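# Fork a loaded pallet into its station seat

## Task

With the fork, place the pallet and the workpieces it carries into the station so that it lies flat on the seat, sits between the side guides and is pushed fully and squarely against the back stop; every workpiece must still be upright on the pallet, and the result only counts if it stays that way without the robot holding anything in place.

## Robot and tools

Robot: a single six-joint arm whose tool is a rigid steel lifting fork. The fork has no motor and no sensor, so no action number controls it and no result reports on it. A load stays on it only through its shape, gravity and friction. The two blades are 240 mm long, 30 mm wide and 8 mm thick, with 110 mm of space between them, and they point along the tool point's -y axis. Their load-bearing faces look toward the tool's -z, so the blades are level when tool +z points straight down. If the blades dip toward their noses, the load slides off.

Tool point: midway between the tines, halfway along the blades, on the plane of the load-bearing faces. The blade noses are 120 mm from it toward tool -y, and the upright legs behind the load are 120 mm toward tool +y. A flat block about 9 cm long sticks out from the last joint's axis toward fork -y and rotates with the fork, so keep it clear of the station and the workpieces.

Scene frame: origin on the table top directly below the arm base, +z up, and +y to the left when looking along +x. The base may be tilted relative to the table. Reported positions are in metres and orientation is a wxyz quaternion; velocities are in m/s and rad/s. The printed tool position can be slightly wrong, more so at long reach.

Tool execute_actions, argument actions: a list of actions run one after another. Each action is a table of 0 to 15 rows. Each row is applied for one control step of 1/30 s, and a short table repeats its last row until 15 steps have passed. A row holds six numbers in [-1, 1], in the order dx, dy, dz, rx, ry, rz. These are a target offset, not an absolute pose. The offset is expressed in the tool point's own axes and is measured from the tool pose at the start of that action. For the first action of a call, that start is the last pose reported in this scene. Every row in an action refers to that same start, not to the row before it. Scale: 1.0 equals 0.6 m for dx, dy, dz and 180 degrees for the rotation vector rx, ry, rz. Because all rows share one reference, a row like 0.05 in dz means 30 mm along tool z from the start, however many steps repeat it. An empty actions list just returns the current state and images.

Motion limits: at each step the command is clipped to at most 70 mm and 16 degrees away from the measured pose. The controller then uses damped inverse kinematics and favours position over orientation when it cannot do both. Motion lags commands by about 0.15 s. A distant target may need several actions, because after an action the arm only continues to the last clipped pose, so send the remainder in the next action. The elbow cannot fully straighten.

Load sag: the arm does not know the load's weight. A heavier load makes the tool point sit lower than commanded and tilt more. Compare the reported pose with what you sent and correct for it, especially to keep the blades level or tipped slightly back.

Results: a state line with the tool pose and velocities, step readings of end_effector_position at some control steps (HELD marks a step where part of the row was held back), a "Hand target" line giving the pose the controller is driving toward, and images from cam_high (672x504), cam_low (672x504) and cam_wrist (504x504), in that order. A "pose unreachable" line means the clearance check altered or blocked the command; the mount block or post beneath the base counts as part of the arm for that check. Camera calibration (K, distortion, T_world_to_cam) is supplied and may be a few millimetres or degrees off; a result lists any camera whose numbers have changed.

Tool zoom_image: arguments camera (cam_high, cam_low or cam_wrist) and region [x0, y0, x1, y1] in pixels of that camera's latest full image, with the origin at the top-left, at most 504 by 504. It returns a more detailed view and moves nothing.

Tool finished_scene: argument scene, the number of the current scene. It ends that scene once the robot has held your last command, and its result says whether the goal was met and gives the next task if there is one. This cannot be reversed, so call it only when the pallet sits stably in the station and the fork has been withdrawn. Replying without any tool call ends everything.

Typical order: look with the cameras and zoom, slide the level blades under the pallet from its open side, lift gently, carry it with the blades level, lower it onto the seat between the guides, ease it square against the back stop, set it down, and back the fork out without dragging the pallet.

Things to avoid: knocking anything off the table, which fails the task; drops, slips, slams and hard pushes; and tipping the workpieces. Loose objects may occasionally get a brief push from outside. If contact torque reaches a joint's limit (shoulder pan 303, shoulder lift 303, elbow 138, each wrist joint 51.5 N m, with the held weight included), or any outside force on the arm, tool or load reaches 150 N, the arm stops for 10 s, yields to the contact and drops the rest of the call. Holding a load heats the motors: a MOTOR HOT line appears from 70 °C, and at 85 °C the brakes engage until the motors cool, reported as OVER-TEMPERATURE FAULT. Some heat carries into the next scene. The robot keeps holding its last command while you are thinking, so do not linger while carrying the pallet.

Each tool is called after "Request:" as name([rows], argument=value, ...), one row to a line, values as JSON.

## Session

Request:
execute_actions(actions=[])

Scene clock: 0.00 s.
end_effector_position=(+1.0693, -0.4879, +0.1598) end_effector_quat_wxyz=(+0.213, +0.975, -0.053, -0.039) end_effector_velocity=(-0.001, -0.001, +0.000) end_effector_angular_velocity=(-0.001, -0.000, -0.001)
Joint positions: [ 2.482 -0.012  0.571 -1.839 -1.349  0.981]
Joint velocities: [-0.001  0.     0.    -0.    -0.001  0.   ]
Motor temperatures (°C, as the motors report them): [27 27 26 30 27 31]
Hand target: +1.069, -0.488, +0.160; +0.213, +0.975, -0.053, -0.039

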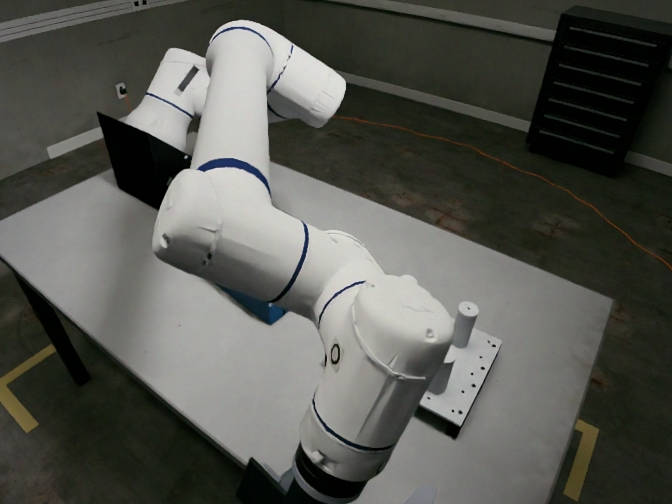

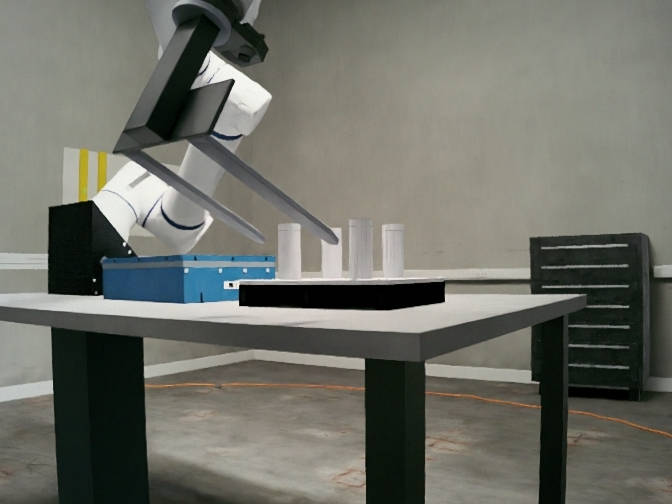

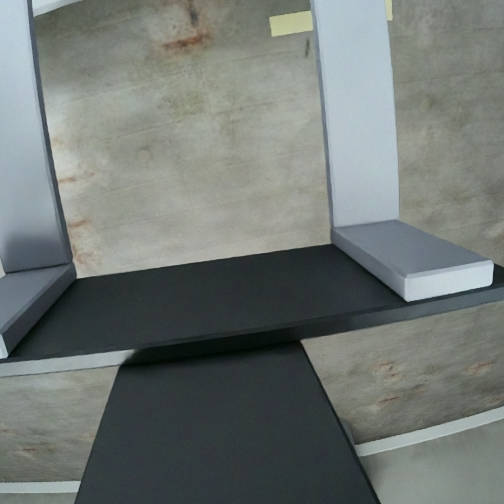

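Request:
execute_actions([
  [[0,0,-0.2,0.139,0,0]],
  [[-0.4,0,-0.3,0,0,0]],
  [[-0.4,0,0,0,0,0]],
  [[-0.4,0,0,0,0,0]],
  [[0,0,0,0,0,0]],
])

Scene clock: 2.77 s.
end_effector_position=(+0.5941, -0.3862, +0.3825) end_effector_quat_wxyz=(-0.000, +0.998, -0.059, -0.035) end_effector_velocity=(+0.002, -0.000, +0.002) end_effector_angular_velocity=(-0.002, -0.001, +0.001)
Joint positions: [ 2.038 -0.574  1.553 -1.808 -1.291  0.479]
Joint velocities: [ 0.002 -0.001 -0.004  0.001  0.001  0.001]
Motor temperatures (°C, as the motors report them): [27 27 26 30 27 31]
Hand target: +0.594, -0.386, +0.383; -0.000, +0.998, -0.059, -0.035
Off the commanded pose: 0.000 m, 0 deg.
Step readings (end_effector_position; steps 1 to 15: 1st action; 16 to 30: 2nd action; 31 to 45: 3rd action; 46 to 60: 4th action; 61 to 75: 5th action):
0: (+1.0693, -0.4879, +0.1598)
1: (+1.0697, -0.4869, +0.1614)
2: (+1.0711, -0.4823, +0.1686)
4: (+1.0751, -0.4733, +0.1970)
8: (+1.0804, -0.4540, +0.2413)
15: (+1.0803, -0.4405, +0.2635)
16: (+1.0792, -0.4399, +0.2650)
17: (+1.0753, -0.4395, +0.2680)
19: (+1.0602, -0.4387, +0.2826)
23: (+1.0253, -0.4353, +0.3141)
30: (+0.9599, -0.4259, +0.3657)
31: (+0.9497, -0.4245, +0.3711)
32: (+0.9379, -0.4235, +0.3722)
34: (+0.9129, -0.4218, +0.3693)
38: (+0.8648, -0.4170, +0.3707)
45: (+0.7793, -0.4066, +0.3731)
46: (+0.7670, -0.4050, +0.3736)
47: (+0.7548, -0.4039, +0.3742)
49: (+0.7300, -0.4016, +0.3751)
53: (+0.6805, -0.3964, +0.3774)
60: (+0.5943, -0.3862, +0.3825)
61: (+0.5859, -0.3851, +0.3833)
62: (+0.5875, -0.3860, +0.3835)
64: (+0.5908, -0.3859, +0.3830)
68: (+0.5930, -0.3860, +0.3826)
75: end_effector_position above
camera_calibration (this result's frames):
cam_wrist: T_world_to_cam=[[0.960768, -0.267529, 0.0731647, -0.745959], [-0.277344, -0.924583, 0.261202, -0.407857], [-0.00223212, -0.271246, -0.962507, 0.387252], [0, 0, 0, 1]] pos_world=[0.604441, -0.471622, 0.533844]

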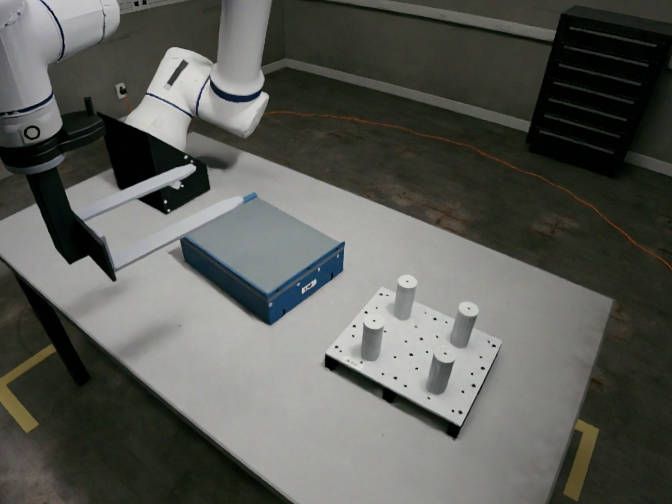

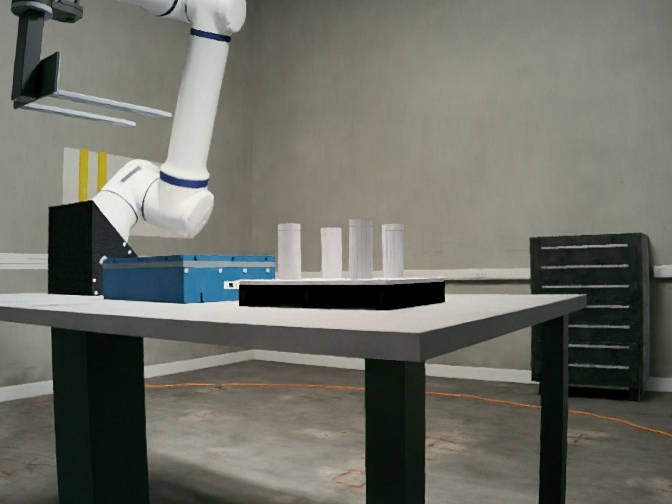

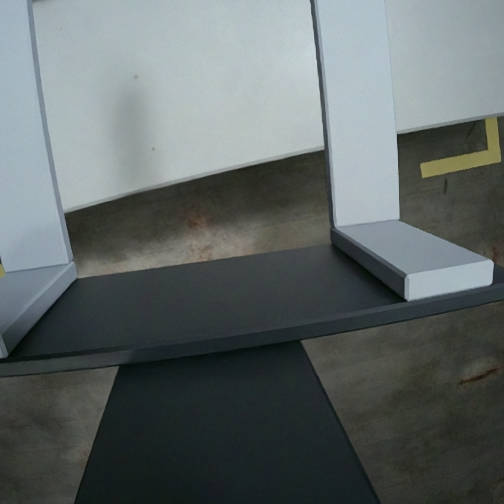

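Request:
zoom_image(camera="cam_high", region=[160, 170, 520, 450])

Request:
zoom_image(camera="cam_low", region=[80, 200, 460, 320])

Region (160, 170, 520, 450) of cam_high's 672x504 image, scaled by 1.400, with more detail than that image has.

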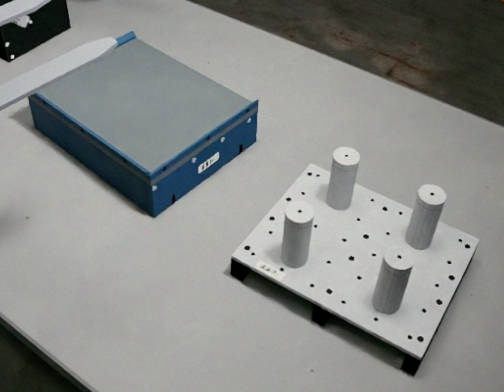

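Region (80, 200, 460, 320) of cam_low's 672x504 image, scaled by 1.326, with more detail than that image has; it fills the top 159 rows of this view, and the rest is white.

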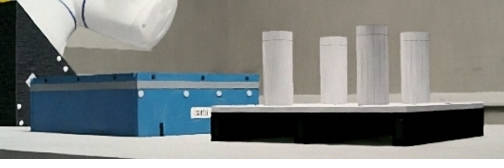

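Request:
execute_actions([
  [[0.1,-0.3,0,0,0.022,0]],
  [[0.1,-0.3,0,0,0,0]],
  [[0.1,-0.3,0,0,0,0]],
  [[0.1,-0.2,0,0,0,0]],
  [[0,0,0,0,0,0.32]],
  [[0,0,0,0,0,0.32]],
  [[0,0,0,0,0,0.3]],
  [[0,0,0,0,0,0]],
])

Scene clock: 7.80 s.
end_effector_position=(+0.8688, +0.1811, +0.3749) end_effector_quat_wxyz=(-0.002, -0.427, +0.903, +0.047) end_effector_velocity=(+0.001, +0.001, -0.000) end_effector_angular_velocity=(+0.001, -0.001, +0.016)
Joint positions: [ 2.667 -1.358  1.734 -1.438 -0.842  3.17 ]
Joint velocities: [-0.001  0.     0.001  0.    -0.    -0.017]
Motor temperatures (°C, as the motors report them): [27 27 26 30 27 31]
Hand target: +0.869, +0.181, +0.375; -0.002, -0.428, +0.903, +0.047
Off the commanded pose: 0.000 m, 0 deg.
Step readings (end_effector_position; steps 1 to 15: 1st action; 16 to 30: 2nd action; 31 to 45: 3rd action; 46 to 60: 4th action; 61 to 75: 5th action; 76 to 90: 6th action; 91 to 105: 7th action; 106 to 120: 8th action):
0: (+0.5943, -0.3862, +0.3825)
1: (+0.5956, -0.3837, +0.3823)
2: (+0.6008, -0.3718, +0.3815)
4: (+0.6124, -0.3477, +0.3809)
8: (+0.6340, -0.3008, +0.3789)
15: (+0.6649, -0.2337, +0.3774)
16: (+0.6679, -0.2273, +0.3774)
17: (+0.6733, -0.2150, +0.3769)
19: (+0.6845, -0.1911, +0.3768)
23: (+0.7061, -0.1439, +0.3761)
30: (+0.7360, -0.0793, +0.3763)
31: (+0.7389, -0.0732, +0.3763)
32: (+0.7443, -0.0608, +0.3760)
34: (+0.7551, -0.0364, +0.3759)
38: (+0.7764, +0.0113, +0.3757)
45: (+0.8065, +0.0758, +0.3758)
46: (+0.8099, +0.0816, +0.3757)
47: (+0.8168, +0.0931, +0.3756)
49: (+0.8305, +0.1163, +0.3762)
53: (+0.8564, +0.1582, +0.3761)
60: (+0.8751, +0.1831, +0.3757)
61: (+0.8762, +0.1840, +0.3756)
62: (+0.8766, +0.1844, +0.3754)
64: (+0.8755, +0.1830, +0.3750)
68: (+0.8747, +0.1817, +0.3751)
75: (+0.8737, +0.1809, +0.3750)
76: (+0.8735, +0.1808, +0.3752)
77: (+0.8732, +0.1804, +0.3752)
79: (+0.8726, +0.1798, +0.3749)
83: (+0.8719, +0.1797, +0.3747)
90: (+0.8710, +0.1800, +0.3747)
91: (+0.8708, +0.1800, +0.3746)
92: (+0.8703, +0.1801, +0.3746)
94: (+0.8696, +0.1800, +0.3746)
98: (+0.8690, +0.1803, +0.3747)
105: (+0.8688, +0.1811, +0.3749)
106: (+0.8689, +0.1813, +0.3750)
107: (+0.8690, +0.1817, +0.3751)
109: (+0.8687, +0.1813, +0.3744)
113: (+0.8687, +0.1811, +0.3748)
120: end_effector_position above
camera_calibration (this result's frames):
cam_wrist: T_world_to_cam=[[-0.733367, -0.669657, 0.117184, 0.670569], [-0.606322, 0.722241, 0.332778, 0.155565], [-0.307482, 0.172997, -0.935696, 0.709113], [0, 0, 0, 1]] pos_world=[0.804136, 0.214021, 0.533165]

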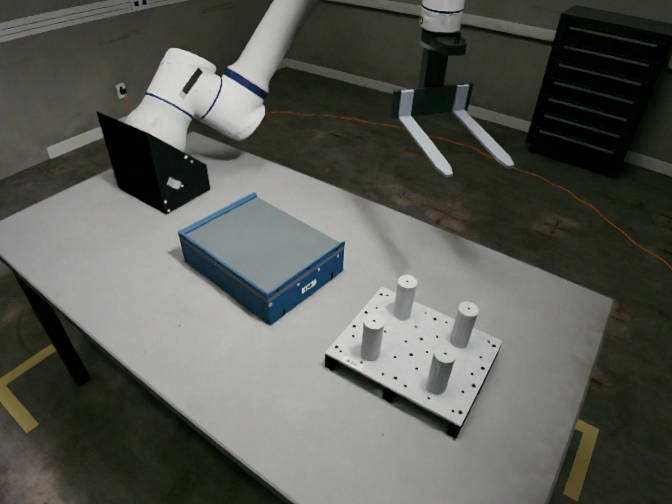

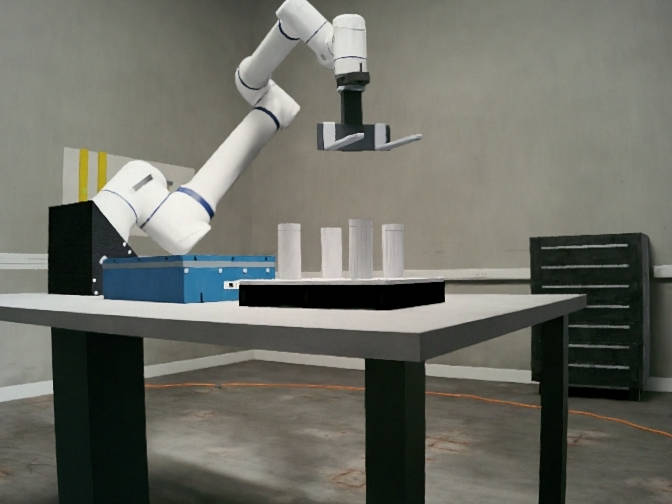

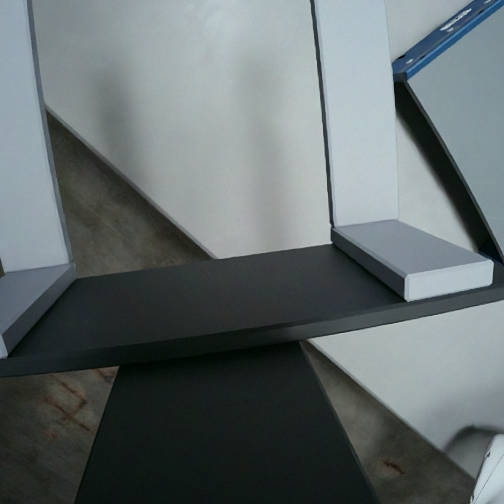

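Request:
execute_actions([
  [[0,0,0,0,0,0.132]],
  [[0,0,0,0,0,0.132]],
  [[0,0,0,0,0,0]],
])

Scene clock: 9.40 s.
end_effector_position=(+0.8684, +0.1821, +0.3752) end_effector_quat_wxyz=(-0.020, -0.049, +0.997, +0.047) end_effector_velocity=(+0.001, +0.002, -0.001) end_effector_angular_velocity=(+0.000, -0.000, +0.003)
Joint positions: [ 2.756 -1.234  1.514 -1.407 -0.795  4.056]
Joint velocities: [ 0.002 -0.    -0.001 -0.     0.001 -0.001]
Motor temperatures (°C, as the motors report them): [27 27 26 30 27 31]
Hand target: +0.868, +0.182, +0.375; -0.020, -0.050, +0.997, +0.047
Off the commanded pose: 0.000 m, 0 deg.
Step readings (end_effector_position; steps 1 to 15: 1st action; 16 to 30: 2nd action; 31 to 45: 3rd action):
0: (+0.8688, +0.1811, +0.3750)
1: (+0.8685, +0.1808, +0.3750)
2: (+0.8682, +0.1806, +0.3750)
4: (+0.8681, +0.1815, +0.3753)
8: (+0.8678, +0.1822, +0.3750)
15: (+0.8685, +0.1816, +0.3751)
16: (+0.8684, +0.1814, +0.3751)
17: (+0.8683, +0.1814, +0.3752)
19: (+0.8682, +0.1823, +0.3753)
23: (+0.8679, +0.1827, +0.3750)
30: (+0.8684, +0.1821, +0.3752)
31: (+0.8684, +0.1820, +0.3752)
32: (+0.8685, +0.1821, +0.3752)
34: (+0.8686, +0.1821, +0.3752)
38: (+0.8684, +0.1821, +0.3751)
45: end_effector_position above
camera_calibration (this result's frames):
cam_wrist: T_world_to_cam=[[-0.981022, 0.0400369, 0.189716, 0.729484], [0.10183, 0.939036, 0.328394, -0.498293], [-0.165002, 0.341481, -0.925292, 0.550727], [0, 0, 0, 1]] pos_world=[0.857252, 0.250646, 0.534825]

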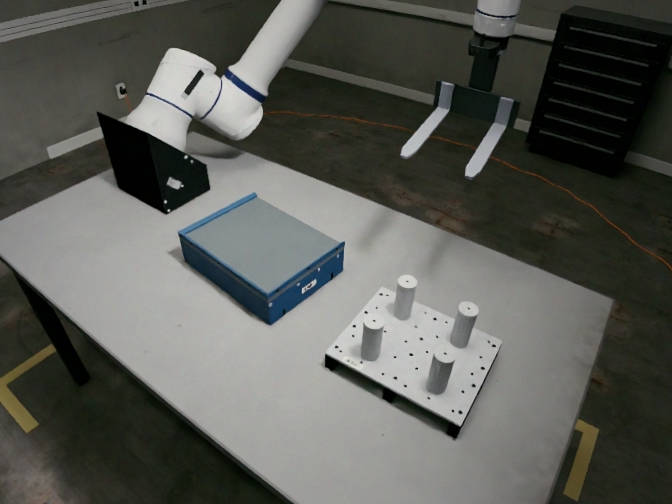

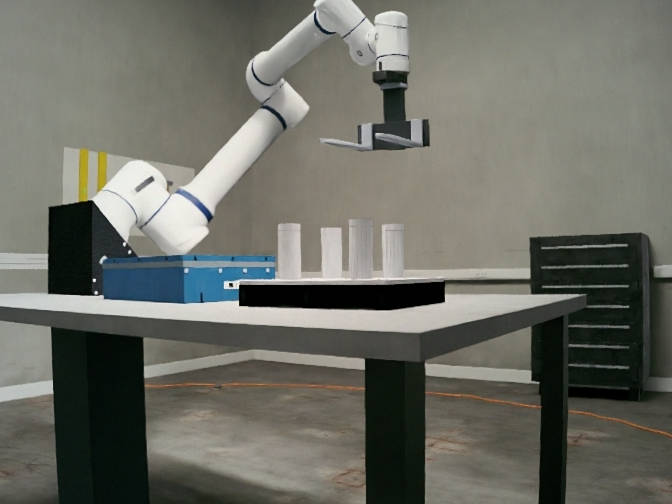

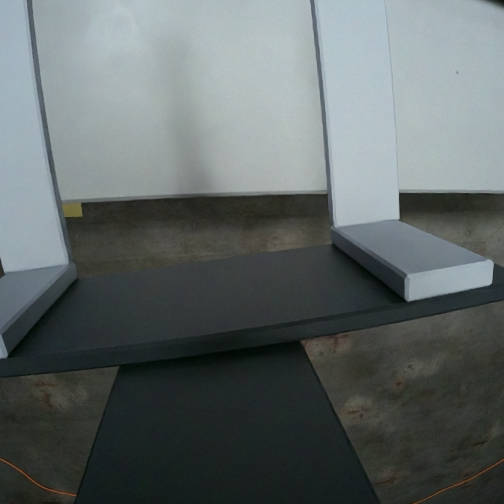

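Request:
execute_actions([
  [[0,0,0,0.03,-0.0127,0.0146]],
  [[-0.073,0.02,0.25,0,0,0]],
  [[0,0,0.27,0,0,0]],
  [[0,0,0,0,0,0]],
])

Scene clock: 11.60 s.
end_effector_position=(+0.9052, +0.1981, +0.0853) end_effector_quat_wxyz=(-0.003, -0.028, +1.000, +0.004) end_effector_velocity=(+0.001, +0.002, +0.002) end_effector_angular_velocity=(+0.001, -0.002, +0.002)
Joint positions: [ 3.034 -1.046  1.674 -2.116 -0.789  4.544]
Joint velocities: [-0.    -0.002 -0.001  0.     0.001 -0.   ]
Motor temperatures (°C, as the motors report them): [27 27 26 30 27 31]
Hand target: +0.905, +0.198, +0.085; -0.003, -0.028, +1.000, +0.004
Off the commanded pose: 0.000 m, 0 deg.
Step readings (end_effector_position; steps 1 to 15: 1st action; 16 to 30: 2nd action; 31 to 45: 3rd action; 46 to 60: 4th action):
0: (+0.8684, +0.1821, +0.3752)
1: (+0.8684, +0.1820, +0.3753)
2: (+0.8684, +0.1815, +0.3756)
4: (+0.8685, +0.1824, +0.3756)
8: (+0.8684, +0.1822, +0.3754)
15: (+0.8684, +0.1821, +0.3753)
16: (+0.8693, +0.1824, +0.3724)
17: (+0.8736, +0.1845, +0.3603)
19: (+0.8780, +0.1863, +0.3324)
23: (+0.8913, +0.1923, +0.2826)
30: (+0.9071, +0.1967, +0.2357)
31: (+0.9080, +0.1969, +0.2306)
32: (+0.9083, +0.1977, +0.2176)
34: (+0.9048, +0.1968, +0.1890)
38: (+0.9034, +0.1979, +0.1370)
45: (+0.9052, +0.1981, +0.0854)
46: (+0.9054, +0.1981, +0.0834)
47: (+0.9050, +0.1980, +0.0834)
49: (+0.9052, +0.1982, +0.0843)
53: (+0.9052, +0.1981, +0.0850)
60: end_effector_position above
camera_calibration (this result's frames):
cam_wrist: T_world_to_cam=[[-0.984354, 0.0962259, 0.147606, 0.815488], [0.131527, 0.958712, 0.252134, -0.446172], [-0.11725, 0.267604, -0.956368, 0.257153], [0, 0, 0, 1]] pos_world=[0.891564, 0.280465, 0.238057]

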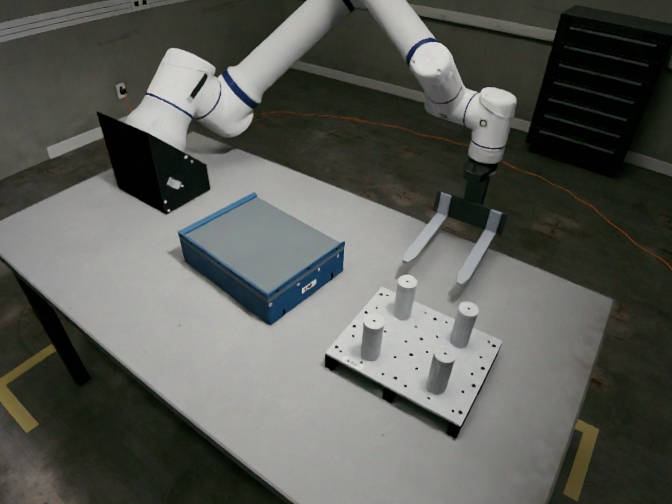

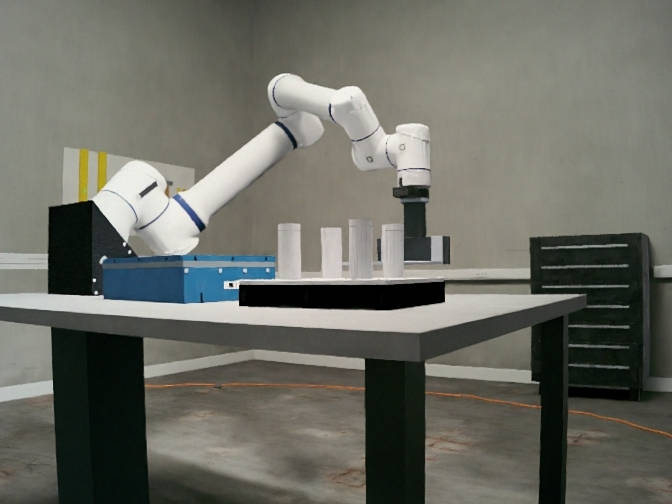

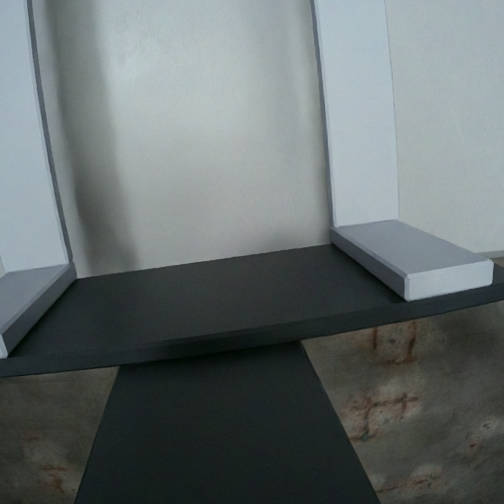

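Request:
execute_actions([
  [[-0.01,0,0.105,0.002,-0.002,0]],
  [[0,0,0,0,0,0]],
  [[0,-0.1,0,0,0,0]],
  [[0,0,0,0,0,0]],
])

Request:
zoom_image(camera="cam_high", region=[300, 170, 560, 450])

Scene clock: 13.90 s.
end_effector_position=(+0.9140, +0.1409, +0.0240) end_effector_quat_wxyz=(-0.000, -0.028, +1.000, +0.001) end_effector_velocity=(-0.001, +0.001, -0.001) end_effector_angular_velocity=(+0.001, +0.001, -0.000)
Joint positions: [ 3.039 -0.948  1.695 -2.249 -0.793  4.557]
Joint velocities: [ 0.001 -0.001  0.001  0.     0.001  0.   ]
Motor temperatures (°C, as the motors report them): [27 27 26 30 27 31]
Hand target: +0.914, +0.141, +0.024; -0.000, -0.028, +1.000, +0.001
Off the commanded pose: 0.000 m, 0 deg.
Step readings (end_effector_position; steps 1 to 15: 1st action; 16 to 30: 2nd action; 31 to 45: 3rd action; 46 to 60: 4th action):
0: (+0.9052, +0.1981, +0.0853)
1: (+0.9058, +0.1983, +0.0830)
2: (+0.9080, +0.1992, +0.0725)
4: (+0.9056, +0.1980, +0.0501)
8: (+0.9089, +0.1990, +0.0329)
15: (+0.9105, +0.1991, +0.0242)
16: (+0.9106, +0.1991, +0.0239)
17: (+0.9106, +0.1991, +0.0239)
19: (+0.9106, +0.1991, +0.0239)
23: (+0.9105, +0.1992, +0.0240)
30: (+0.9106, +0.1991, +0.0242)
31: (+0.9108, +0.1962, +0.0244)
32: (+0.9121, +0.1851, +0.0249)
34: (+0.9109, +0.1646, +0.0237)
38: (+0.9132, +0.1489, +0.0241)
45: (+0.9140, +0.1410, +0.0240)
46: (+0.9140, +0.1407, +0.0240)
47: (+0.9140, +0.1407, +0.0240)
49: (+0.9140, +0.1407, +0.0240)
53: (+0.9140, +0.1407, +0.0240)
60: end_effector_position above
camera_calibration (this result's frames):
cam_wrist: T_world_to_cam=[[-0.985253, 0.0969413, 0.140995, 0.839543], [0.129892, 0.960136, 0.247522, -0.375608], [-0.111379, 0.262186, -0.958568, 0.210356], [0, 0, 0, 1]] pos_world=[0.899379, 0.224096, 0.176241]

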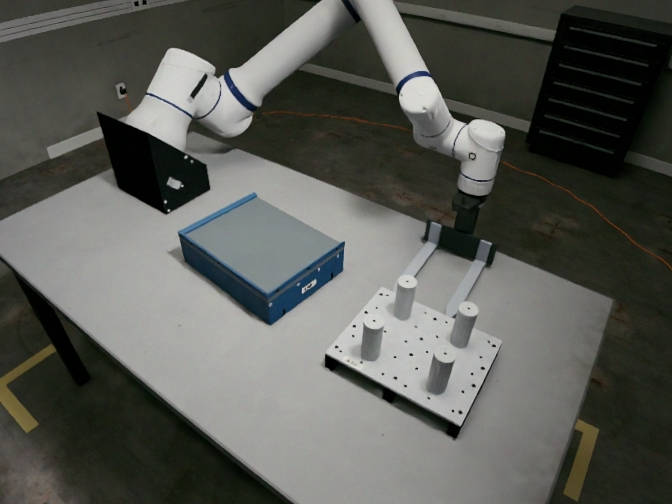

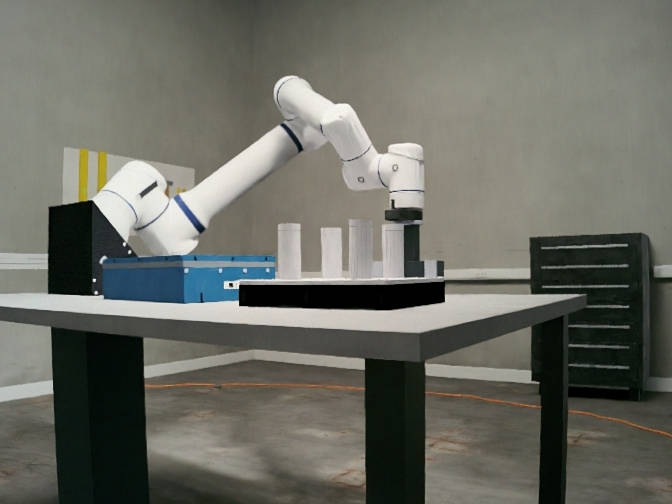

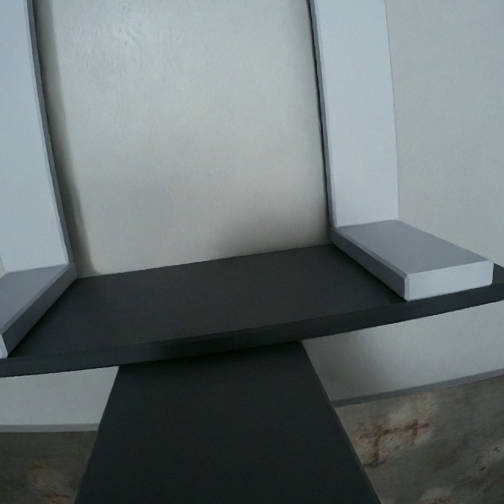

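Region (300, 170, 560, 450) of cam_high's 672x504 image, scaled by 1.800, with more detail than that image has; it fills the left 468 columns of this view, and the rest is white.

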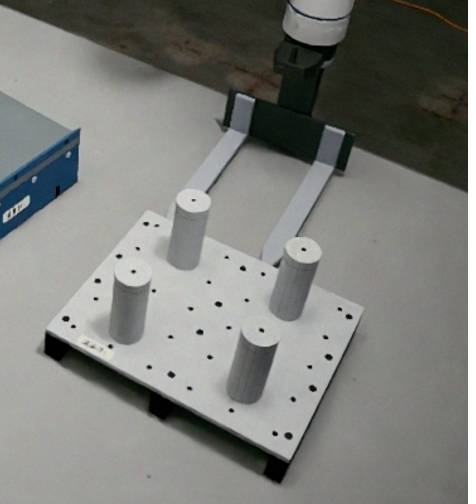

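Request:
execute_actions([
  [[-0.067,0.02,0,0,0,0]],
  [[0,0,0,0,0,0]],
  [[0,-0.12,0,0,0,0]],
  [[0,0,0,0,0,0]],
])

Request:
zoom_image(camera="cam_high", region=[300, 170, 560, 450])

Scene clock: 16.07 s.
end_effector_position=(+0.9563, +0.0851, +0.0239) end_effector_quat_wxyz=(-0.000, -0.028, +1.000, +0.001) end_effector_velocity=(-0.000, +0.000, +0.000) end_effector_angular_velocity=(-0.001, +0.000, -0.000)
Joint positions: [ 3.    -0.862  1.616 -2.217 -0.797  4.503]
Joint velocities: [ 0.    -0.001  0.001  0.    -0.001  0.   ]
Motor temperatures (°C, as the motors report them): [27 27 26 30 27 31]
Hand target: +0.956, +0.085, +0.024; -0.000, -0.028, +1.000, +0.001
Off the commanded pose: 0.000 m, 0 deg.
Step readings (end_effector_position; steps 1 to 15: 1st action; 16 to 30: 2nd action; 31 to 45: 3rd action; 46 to 60: 4th action):
0: (+0.9140, +0.1409, +0.0240)
1: (+0.9158, +0.1417, +0.0241)
2: (+0.9235, +0.1446, +0.0241)
4: (+0.9361, +0.1497, +0.0251)
8: (+0.9467, +0.1532, +0.0243)
15: (+0.9523, +0.1549, +0.0241)
16: (+0.9525, +0.1550, +0.0241)
17: (+0.9525, +0.1550, +0.0241)
19: (+0.9525, +0.1550, +0.0241)
23: (+0.9522, +0.1549, +0.0240)
30: (+0.9523, +0.1550, +0.0241)
31: (+0.9526, +0.1518, +0.0241)
32: (+0.9541, +0.1391, +0.0246)
34: (+0.9524, +0.1140, +0.0233)
38: (+0.9552, +0.0949, +0.0240)
45: (+0.9563, +0.0852, +0.0238)
46: (+0.9563, +0.0848, +0.0238)
47: (+0.9563, +0.0848, +0.0238)
49: (+0.9563, +0.0848, +0.0238)
53: (+0.9563, +0.0849, +0.0239)
60: end_effector_position above
camera_calibration (this result's frames):
cam_wrist: T_world_to_cam=[[-0.985265, 0.0969963, 0.140867, 0.886657], [0.129911, 0.960134, 0.247519, -0.327533], [-0.111243, 0.262172, -0.958588, 0.229394], [0, 0, 0, 1]] pos_world=[0.941661, 0.168332, 0.176064]

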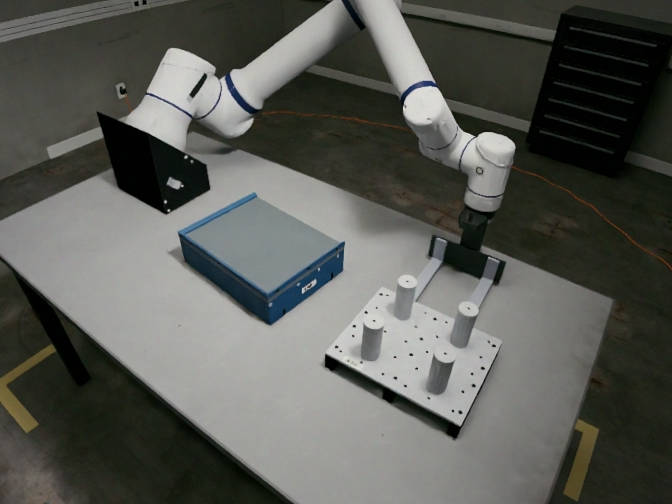

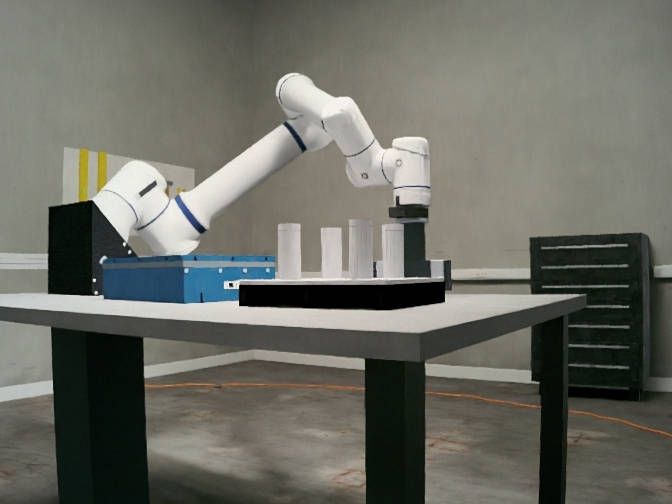

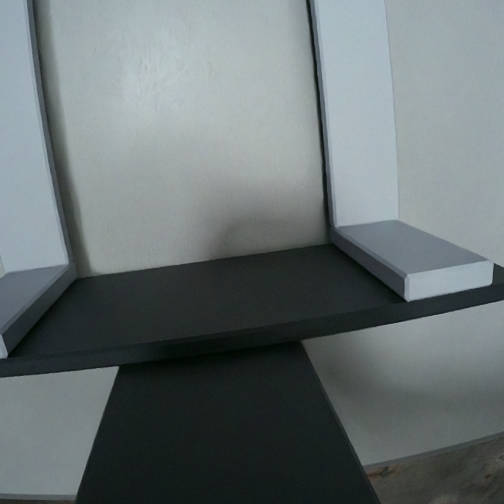

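Region (300, 170, 560, 450) of cam_high's 672x504 image, scaled by 1.800, with more detail than that image has; it fills the left 468 columns of this view, and the rest is white.

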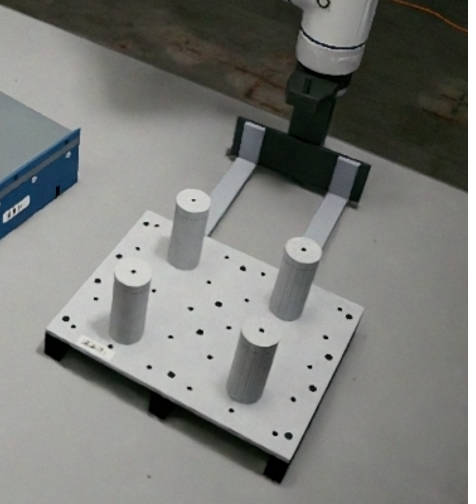

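Good. Insert further.

Request:
execute_actions([
  [[0,-0.12,0,0,0,0]],
  [[0,-0.1,0,0,0,0]],
  [[0,0,0,0,0,0]],
])

Scene clock: 17.63 s.
end_effector_position=(+0.9638, -0.0428, +0.0235) end_effector_quat_wxyz=(+0.000, -0.028, +1.000, +0.001) end_effector_velocity=(+0.001, -0.000, +0.001) end_effector_angular_velocity=(+0.000, -0.001, -0.000)
Joint positions: [ 2.906 -0.762  1.609 -2.22  -0.811  4.373]
Joint velocities: [-0.001  0.    -0.001 -0.     0.     0.   ]
Motor temperatures (°C, as the motors report them): [27 27 26 30 27 31]
Hand target: +0.964, -0.043, +0.023; -0.000, -0.028, +1.000, +0.001
Off the commanded pose: 0.000 m, 0 deg.
Step readings (end_effector_position; steps 1 to 15: 1st action; 16 to 30: 2nd action; 31 to 45: 3rd action):
0: (+0.9563, +0.0852, +0.0238)
1: (+0.9566, +0.0820, +0.0239)
2: (+0.9583, +0.0694, +0.0244)
4: (+0.9563, +0.0445, +0.0231)
8: (+0.9591, +0.0251, +0.0237)
15: (+0.9604, +0.0154, +0.0236)
16: (+0.9607, +0.0121, +0.0236)
17: (+0.9619, +0.0010, +0.0241)
19: (+0.9606, -0.0191, +0.0232)
23: (+0.9629, -0.0348, +0.0236)
30: (+0.9638, -0.0427, +0.0235)
31: (+0.9638, -0.0430, +0.0235)
32: (+0.9638, -0.0430, +0.0235)
34: (+0.9638, -0.0430, +0.0235)
38: (+0.9638, -0.0430, +0.0235)
45: end_effector_position above
camera_calibration (this result's frames):
cam_wrist: T_world_to_cam=[[-0.985274, 0.0969892, 0.14081, 0.90656], [0.129888, 0.960139, 0.247511, -0.205596], [-0.111192, 0.262156, -0.958598, 0.263427], [0, 0, 0, 1]] pos_world=[0.949205, 0.0404147, 0.175755]

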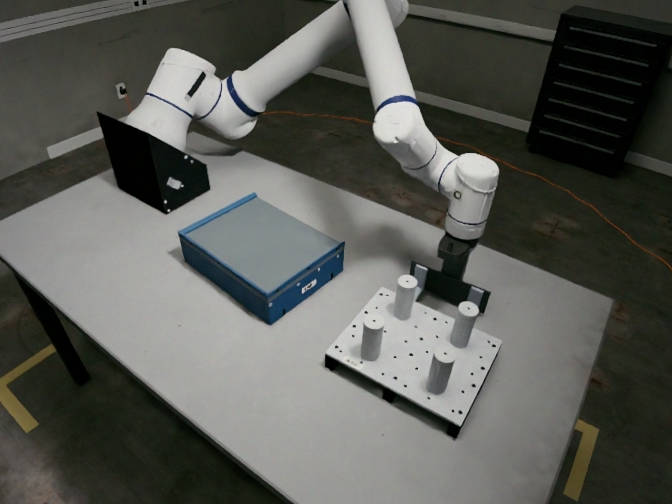

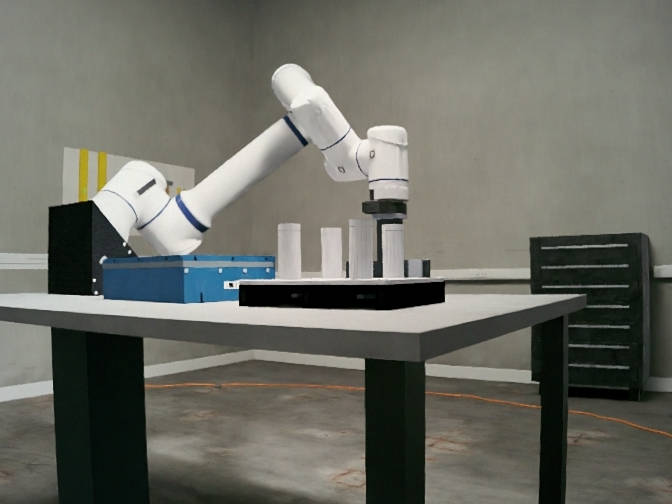

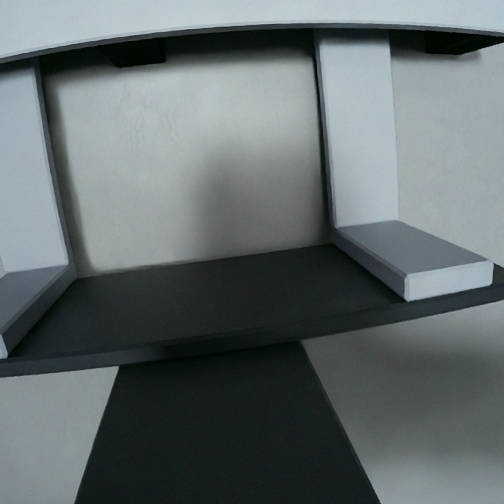

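Request:
execute_actions([
  [[-0.027,-0.06,0,0,0,0]],
  [[0,-0.06,0,0,0,0]],
  [[0,0,0,0,0,0]],
])

Scene clock: 19.30 s.
end_effector_position=(+0.9838, -0.1117, +0.0235) end_effector_quat_wxyz=(+0.000, -0.028, +1.000, +0.001) end_effector_velocity=(-0.000, +0.001, -0.001) end_effector_angular_velocity=(+0.000, +0.002, +0.001)
Joint positions: [ 2.86  -0.684  1.55  -2.198 -0.821  4.312]
Joint velocities: [ 0.002  0.    -0.     0.     0.     0.   ]
Motor temperatures (°C, as the motors report them): [27 27 26 30 27 31]
Hand target: +0.984, -0.112, +0.023; +0.000, -0.028, +1.000, +0.001
Off the commanded pose: 0.000 m, 0 deg.
Step readings (end_effector_position; steps 1 to 15: 1st action; 16 to 30: 2nd action; 31 to 45: 3rd action):
0: (+0.9638, -0.0428, +0.0235)
1: (+0.9646, -0.0443, +0.0234)
2: (+0.9689, -0.0506, +0.0235)
4: (+0.9731, -0.0626, +0.0233)
8: (+0.9789, -0.0721, +0.0235)
15: (+0.9816, -0.0767, +0.0235)
16: (+0.9819, -0.0787, +0.0235)
17: (+0.9829, -0.0855, +0.0237)
19: (+0.9819, -0.0976, +0.0231)
23: (+0.9832, -0.1070, +0.0234)
30: (+0.9837, -0.1116, +0.0234)
31: (+0.9837, -0.1118, +0.0234)
32: (+0.9837, -0.1118, +0.0234)
34: (+0.9837, -0.1118, +0.0234)
38: (+0.9837, -0.1118, +0.0234)
45: end_effector_position above
camera_calibration (this result's frames):
cam_wrist: T_world_to_cam=[[-0.9853, 0.096876, 0.140711, 0.932926], [0.129751, 0.960157, 0.247512, -0.141826], [-0.111127, 0.262131, -0.958613, 0.283562], [0, 0, 0, 1]] pos_world=[0.969126, -0.0285329, 0.175657]

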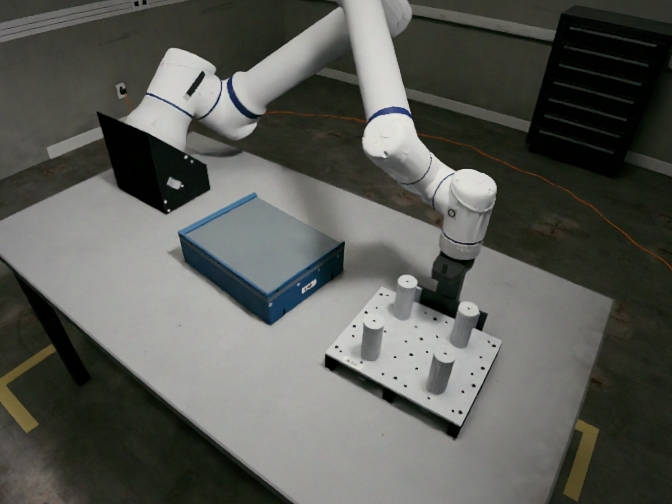

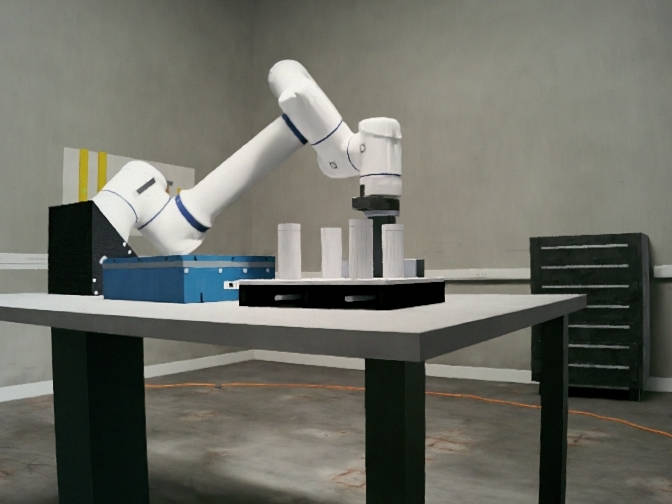

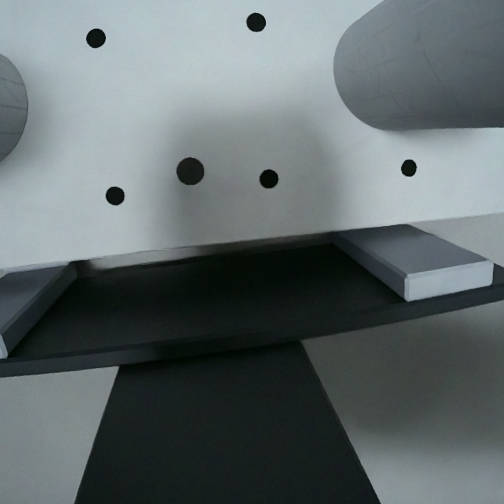

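Request:
execute_actions([
  [[0,0,-0.025,0,0,0]],
  [[0,0,-0.03,0.004,0,0]],
  [[0,0,-0.05,0,0,0]],
  [[0,0,-0.05,0,0,0]],
  [[0,0,-0.05,0,0,0]],
  [[0,0,-0.05,0,0,0]],
  [[0,0,0,0,0,0]],
])

Scene clock: 22.97 s.
end_effector_position=(+0.9835, -0.1109, +0.1723) end_effector_quat_wxyz=(+0.000, -0.028, +1.000, -0.005) end_effector_velocity=(-0.000, -0.000, +0.001) end_effector_angular_velocity=(+0.002, -0.001, -0.001)
Joint positions: [ 2.761 -0.803  1.512 -1.964 -0.859  4.189]
Joint velocities: [-0.001 -0.001  0.001  0.001  0.002  0.   ]
Motor temperatures (°C, as the motors report them): [27 27 26 30 27 31]
Hand target: +0.983, -0.111, +0.172; +0.000, -0.028, +1.000, -0.005
Off the commanded pose: 0.000 m, 0 deg.
Step readings (end_effector_position; steps 1 to 15: 1st action; 16 to 30: 2nd action; 31 to 45: 3rd action; 46 to 60: 4th action; 61 to 75: 5th action; 76 to 90: 6th action; 91 to 105: 7th action):
0: (+0.9838, -0.1117, +0.0235)
1: (+0.9837, -0.1115, +0.0241)
2: (+0.9832, -0.1114, +0.0266)
4: (+0.9839, -0.1115, +0.0320)
8: (+0.9837, -0.1117, +0.0360)
15: (+0.9838, -0.1118, +0.0380)
16: (+0.9837, -0.1118, +0.0390)
17: (+0.9834, -0.1119, +0.0424)
19: (+0.9836, -0.1116, +0.0478)
23: (+0.9836, -0.1118, +0.0529)
30: (+0.9837, -0.1119, +0.0555)
31: (+0.9836, -0.1118, +0.0570)
32: (+0.9825, -0.1118, +0.0620)
34: (+0.9850, -0.1117, +0.0738)
38: (+0.9835, -0.1117, +0.0805)
45: (+0.9837, -0.1115, +0.0846)
46: (+0.9835, -0.1116, +0.0861)
47: (+0.9822, -0.1117, +0.0911)
49: (+0.9851, -0.1113, +0.1031)
53: (+0.9835, -0.1114, +0.1097)
60: (+0.9835, -0.1114, +0.1137)
61: (+0.9835, -0.1113, +0.1153)
62: (+0.9825, -0.1112, +0.1203)
64: (+0.9848, -0.1111, +0.1322)
68: (+0.9834, -0.1112, +0.1388)
75: (+0.9835, -0.1111, +0.1429)
76: (+0.9833, -0.1111, +0.1444)
77: (+0.9823, -0.1111, +0.1494)
79: (+0.9848, -0.1108, +0.1614)
83: (+0.9833, -0.1110, +0.1679)
90: (+0.9835, -0.1108, +0.1721)
91: (+0.9834, -0.1109, +0.1722)
92: (+0.9834, -0.1109, +0.1722)
94: (+0.9834, -0.1109, +0.1722)
98: (+0.9834, -0.1109, +0.1722)
105: end_effector_position above
camera_calibration (this result's frames):
cam_wrist: T_world_to_cam=[[-0.985412, 0.0987343, 0.138618, 0.912343], [0.129665, 0.963122, 0.235759, -0.176996], [-0.110228, 0.250293, -0.961875, 0.424349], [0, 0, 0, 1]] pos_world=[0.968759, -0.0258226, 0.323432]

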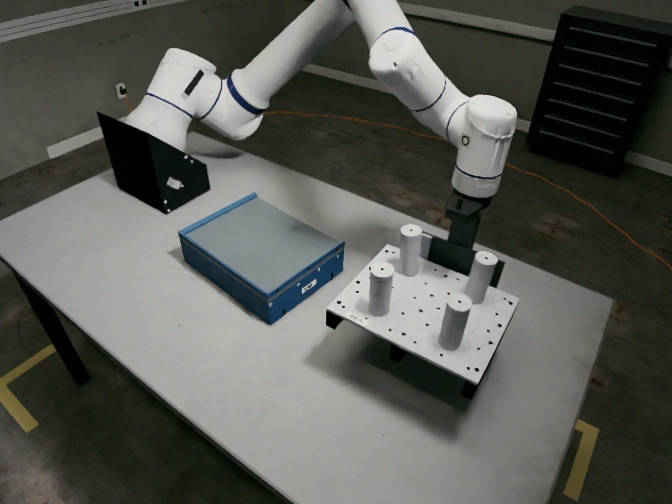

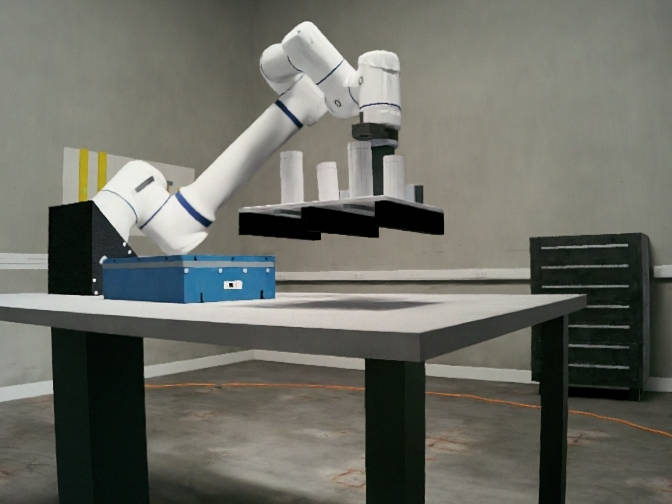

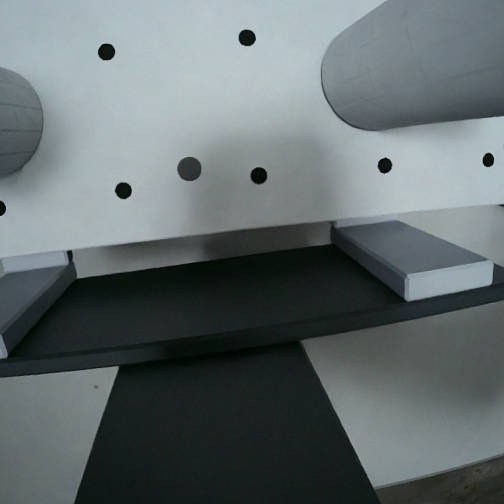

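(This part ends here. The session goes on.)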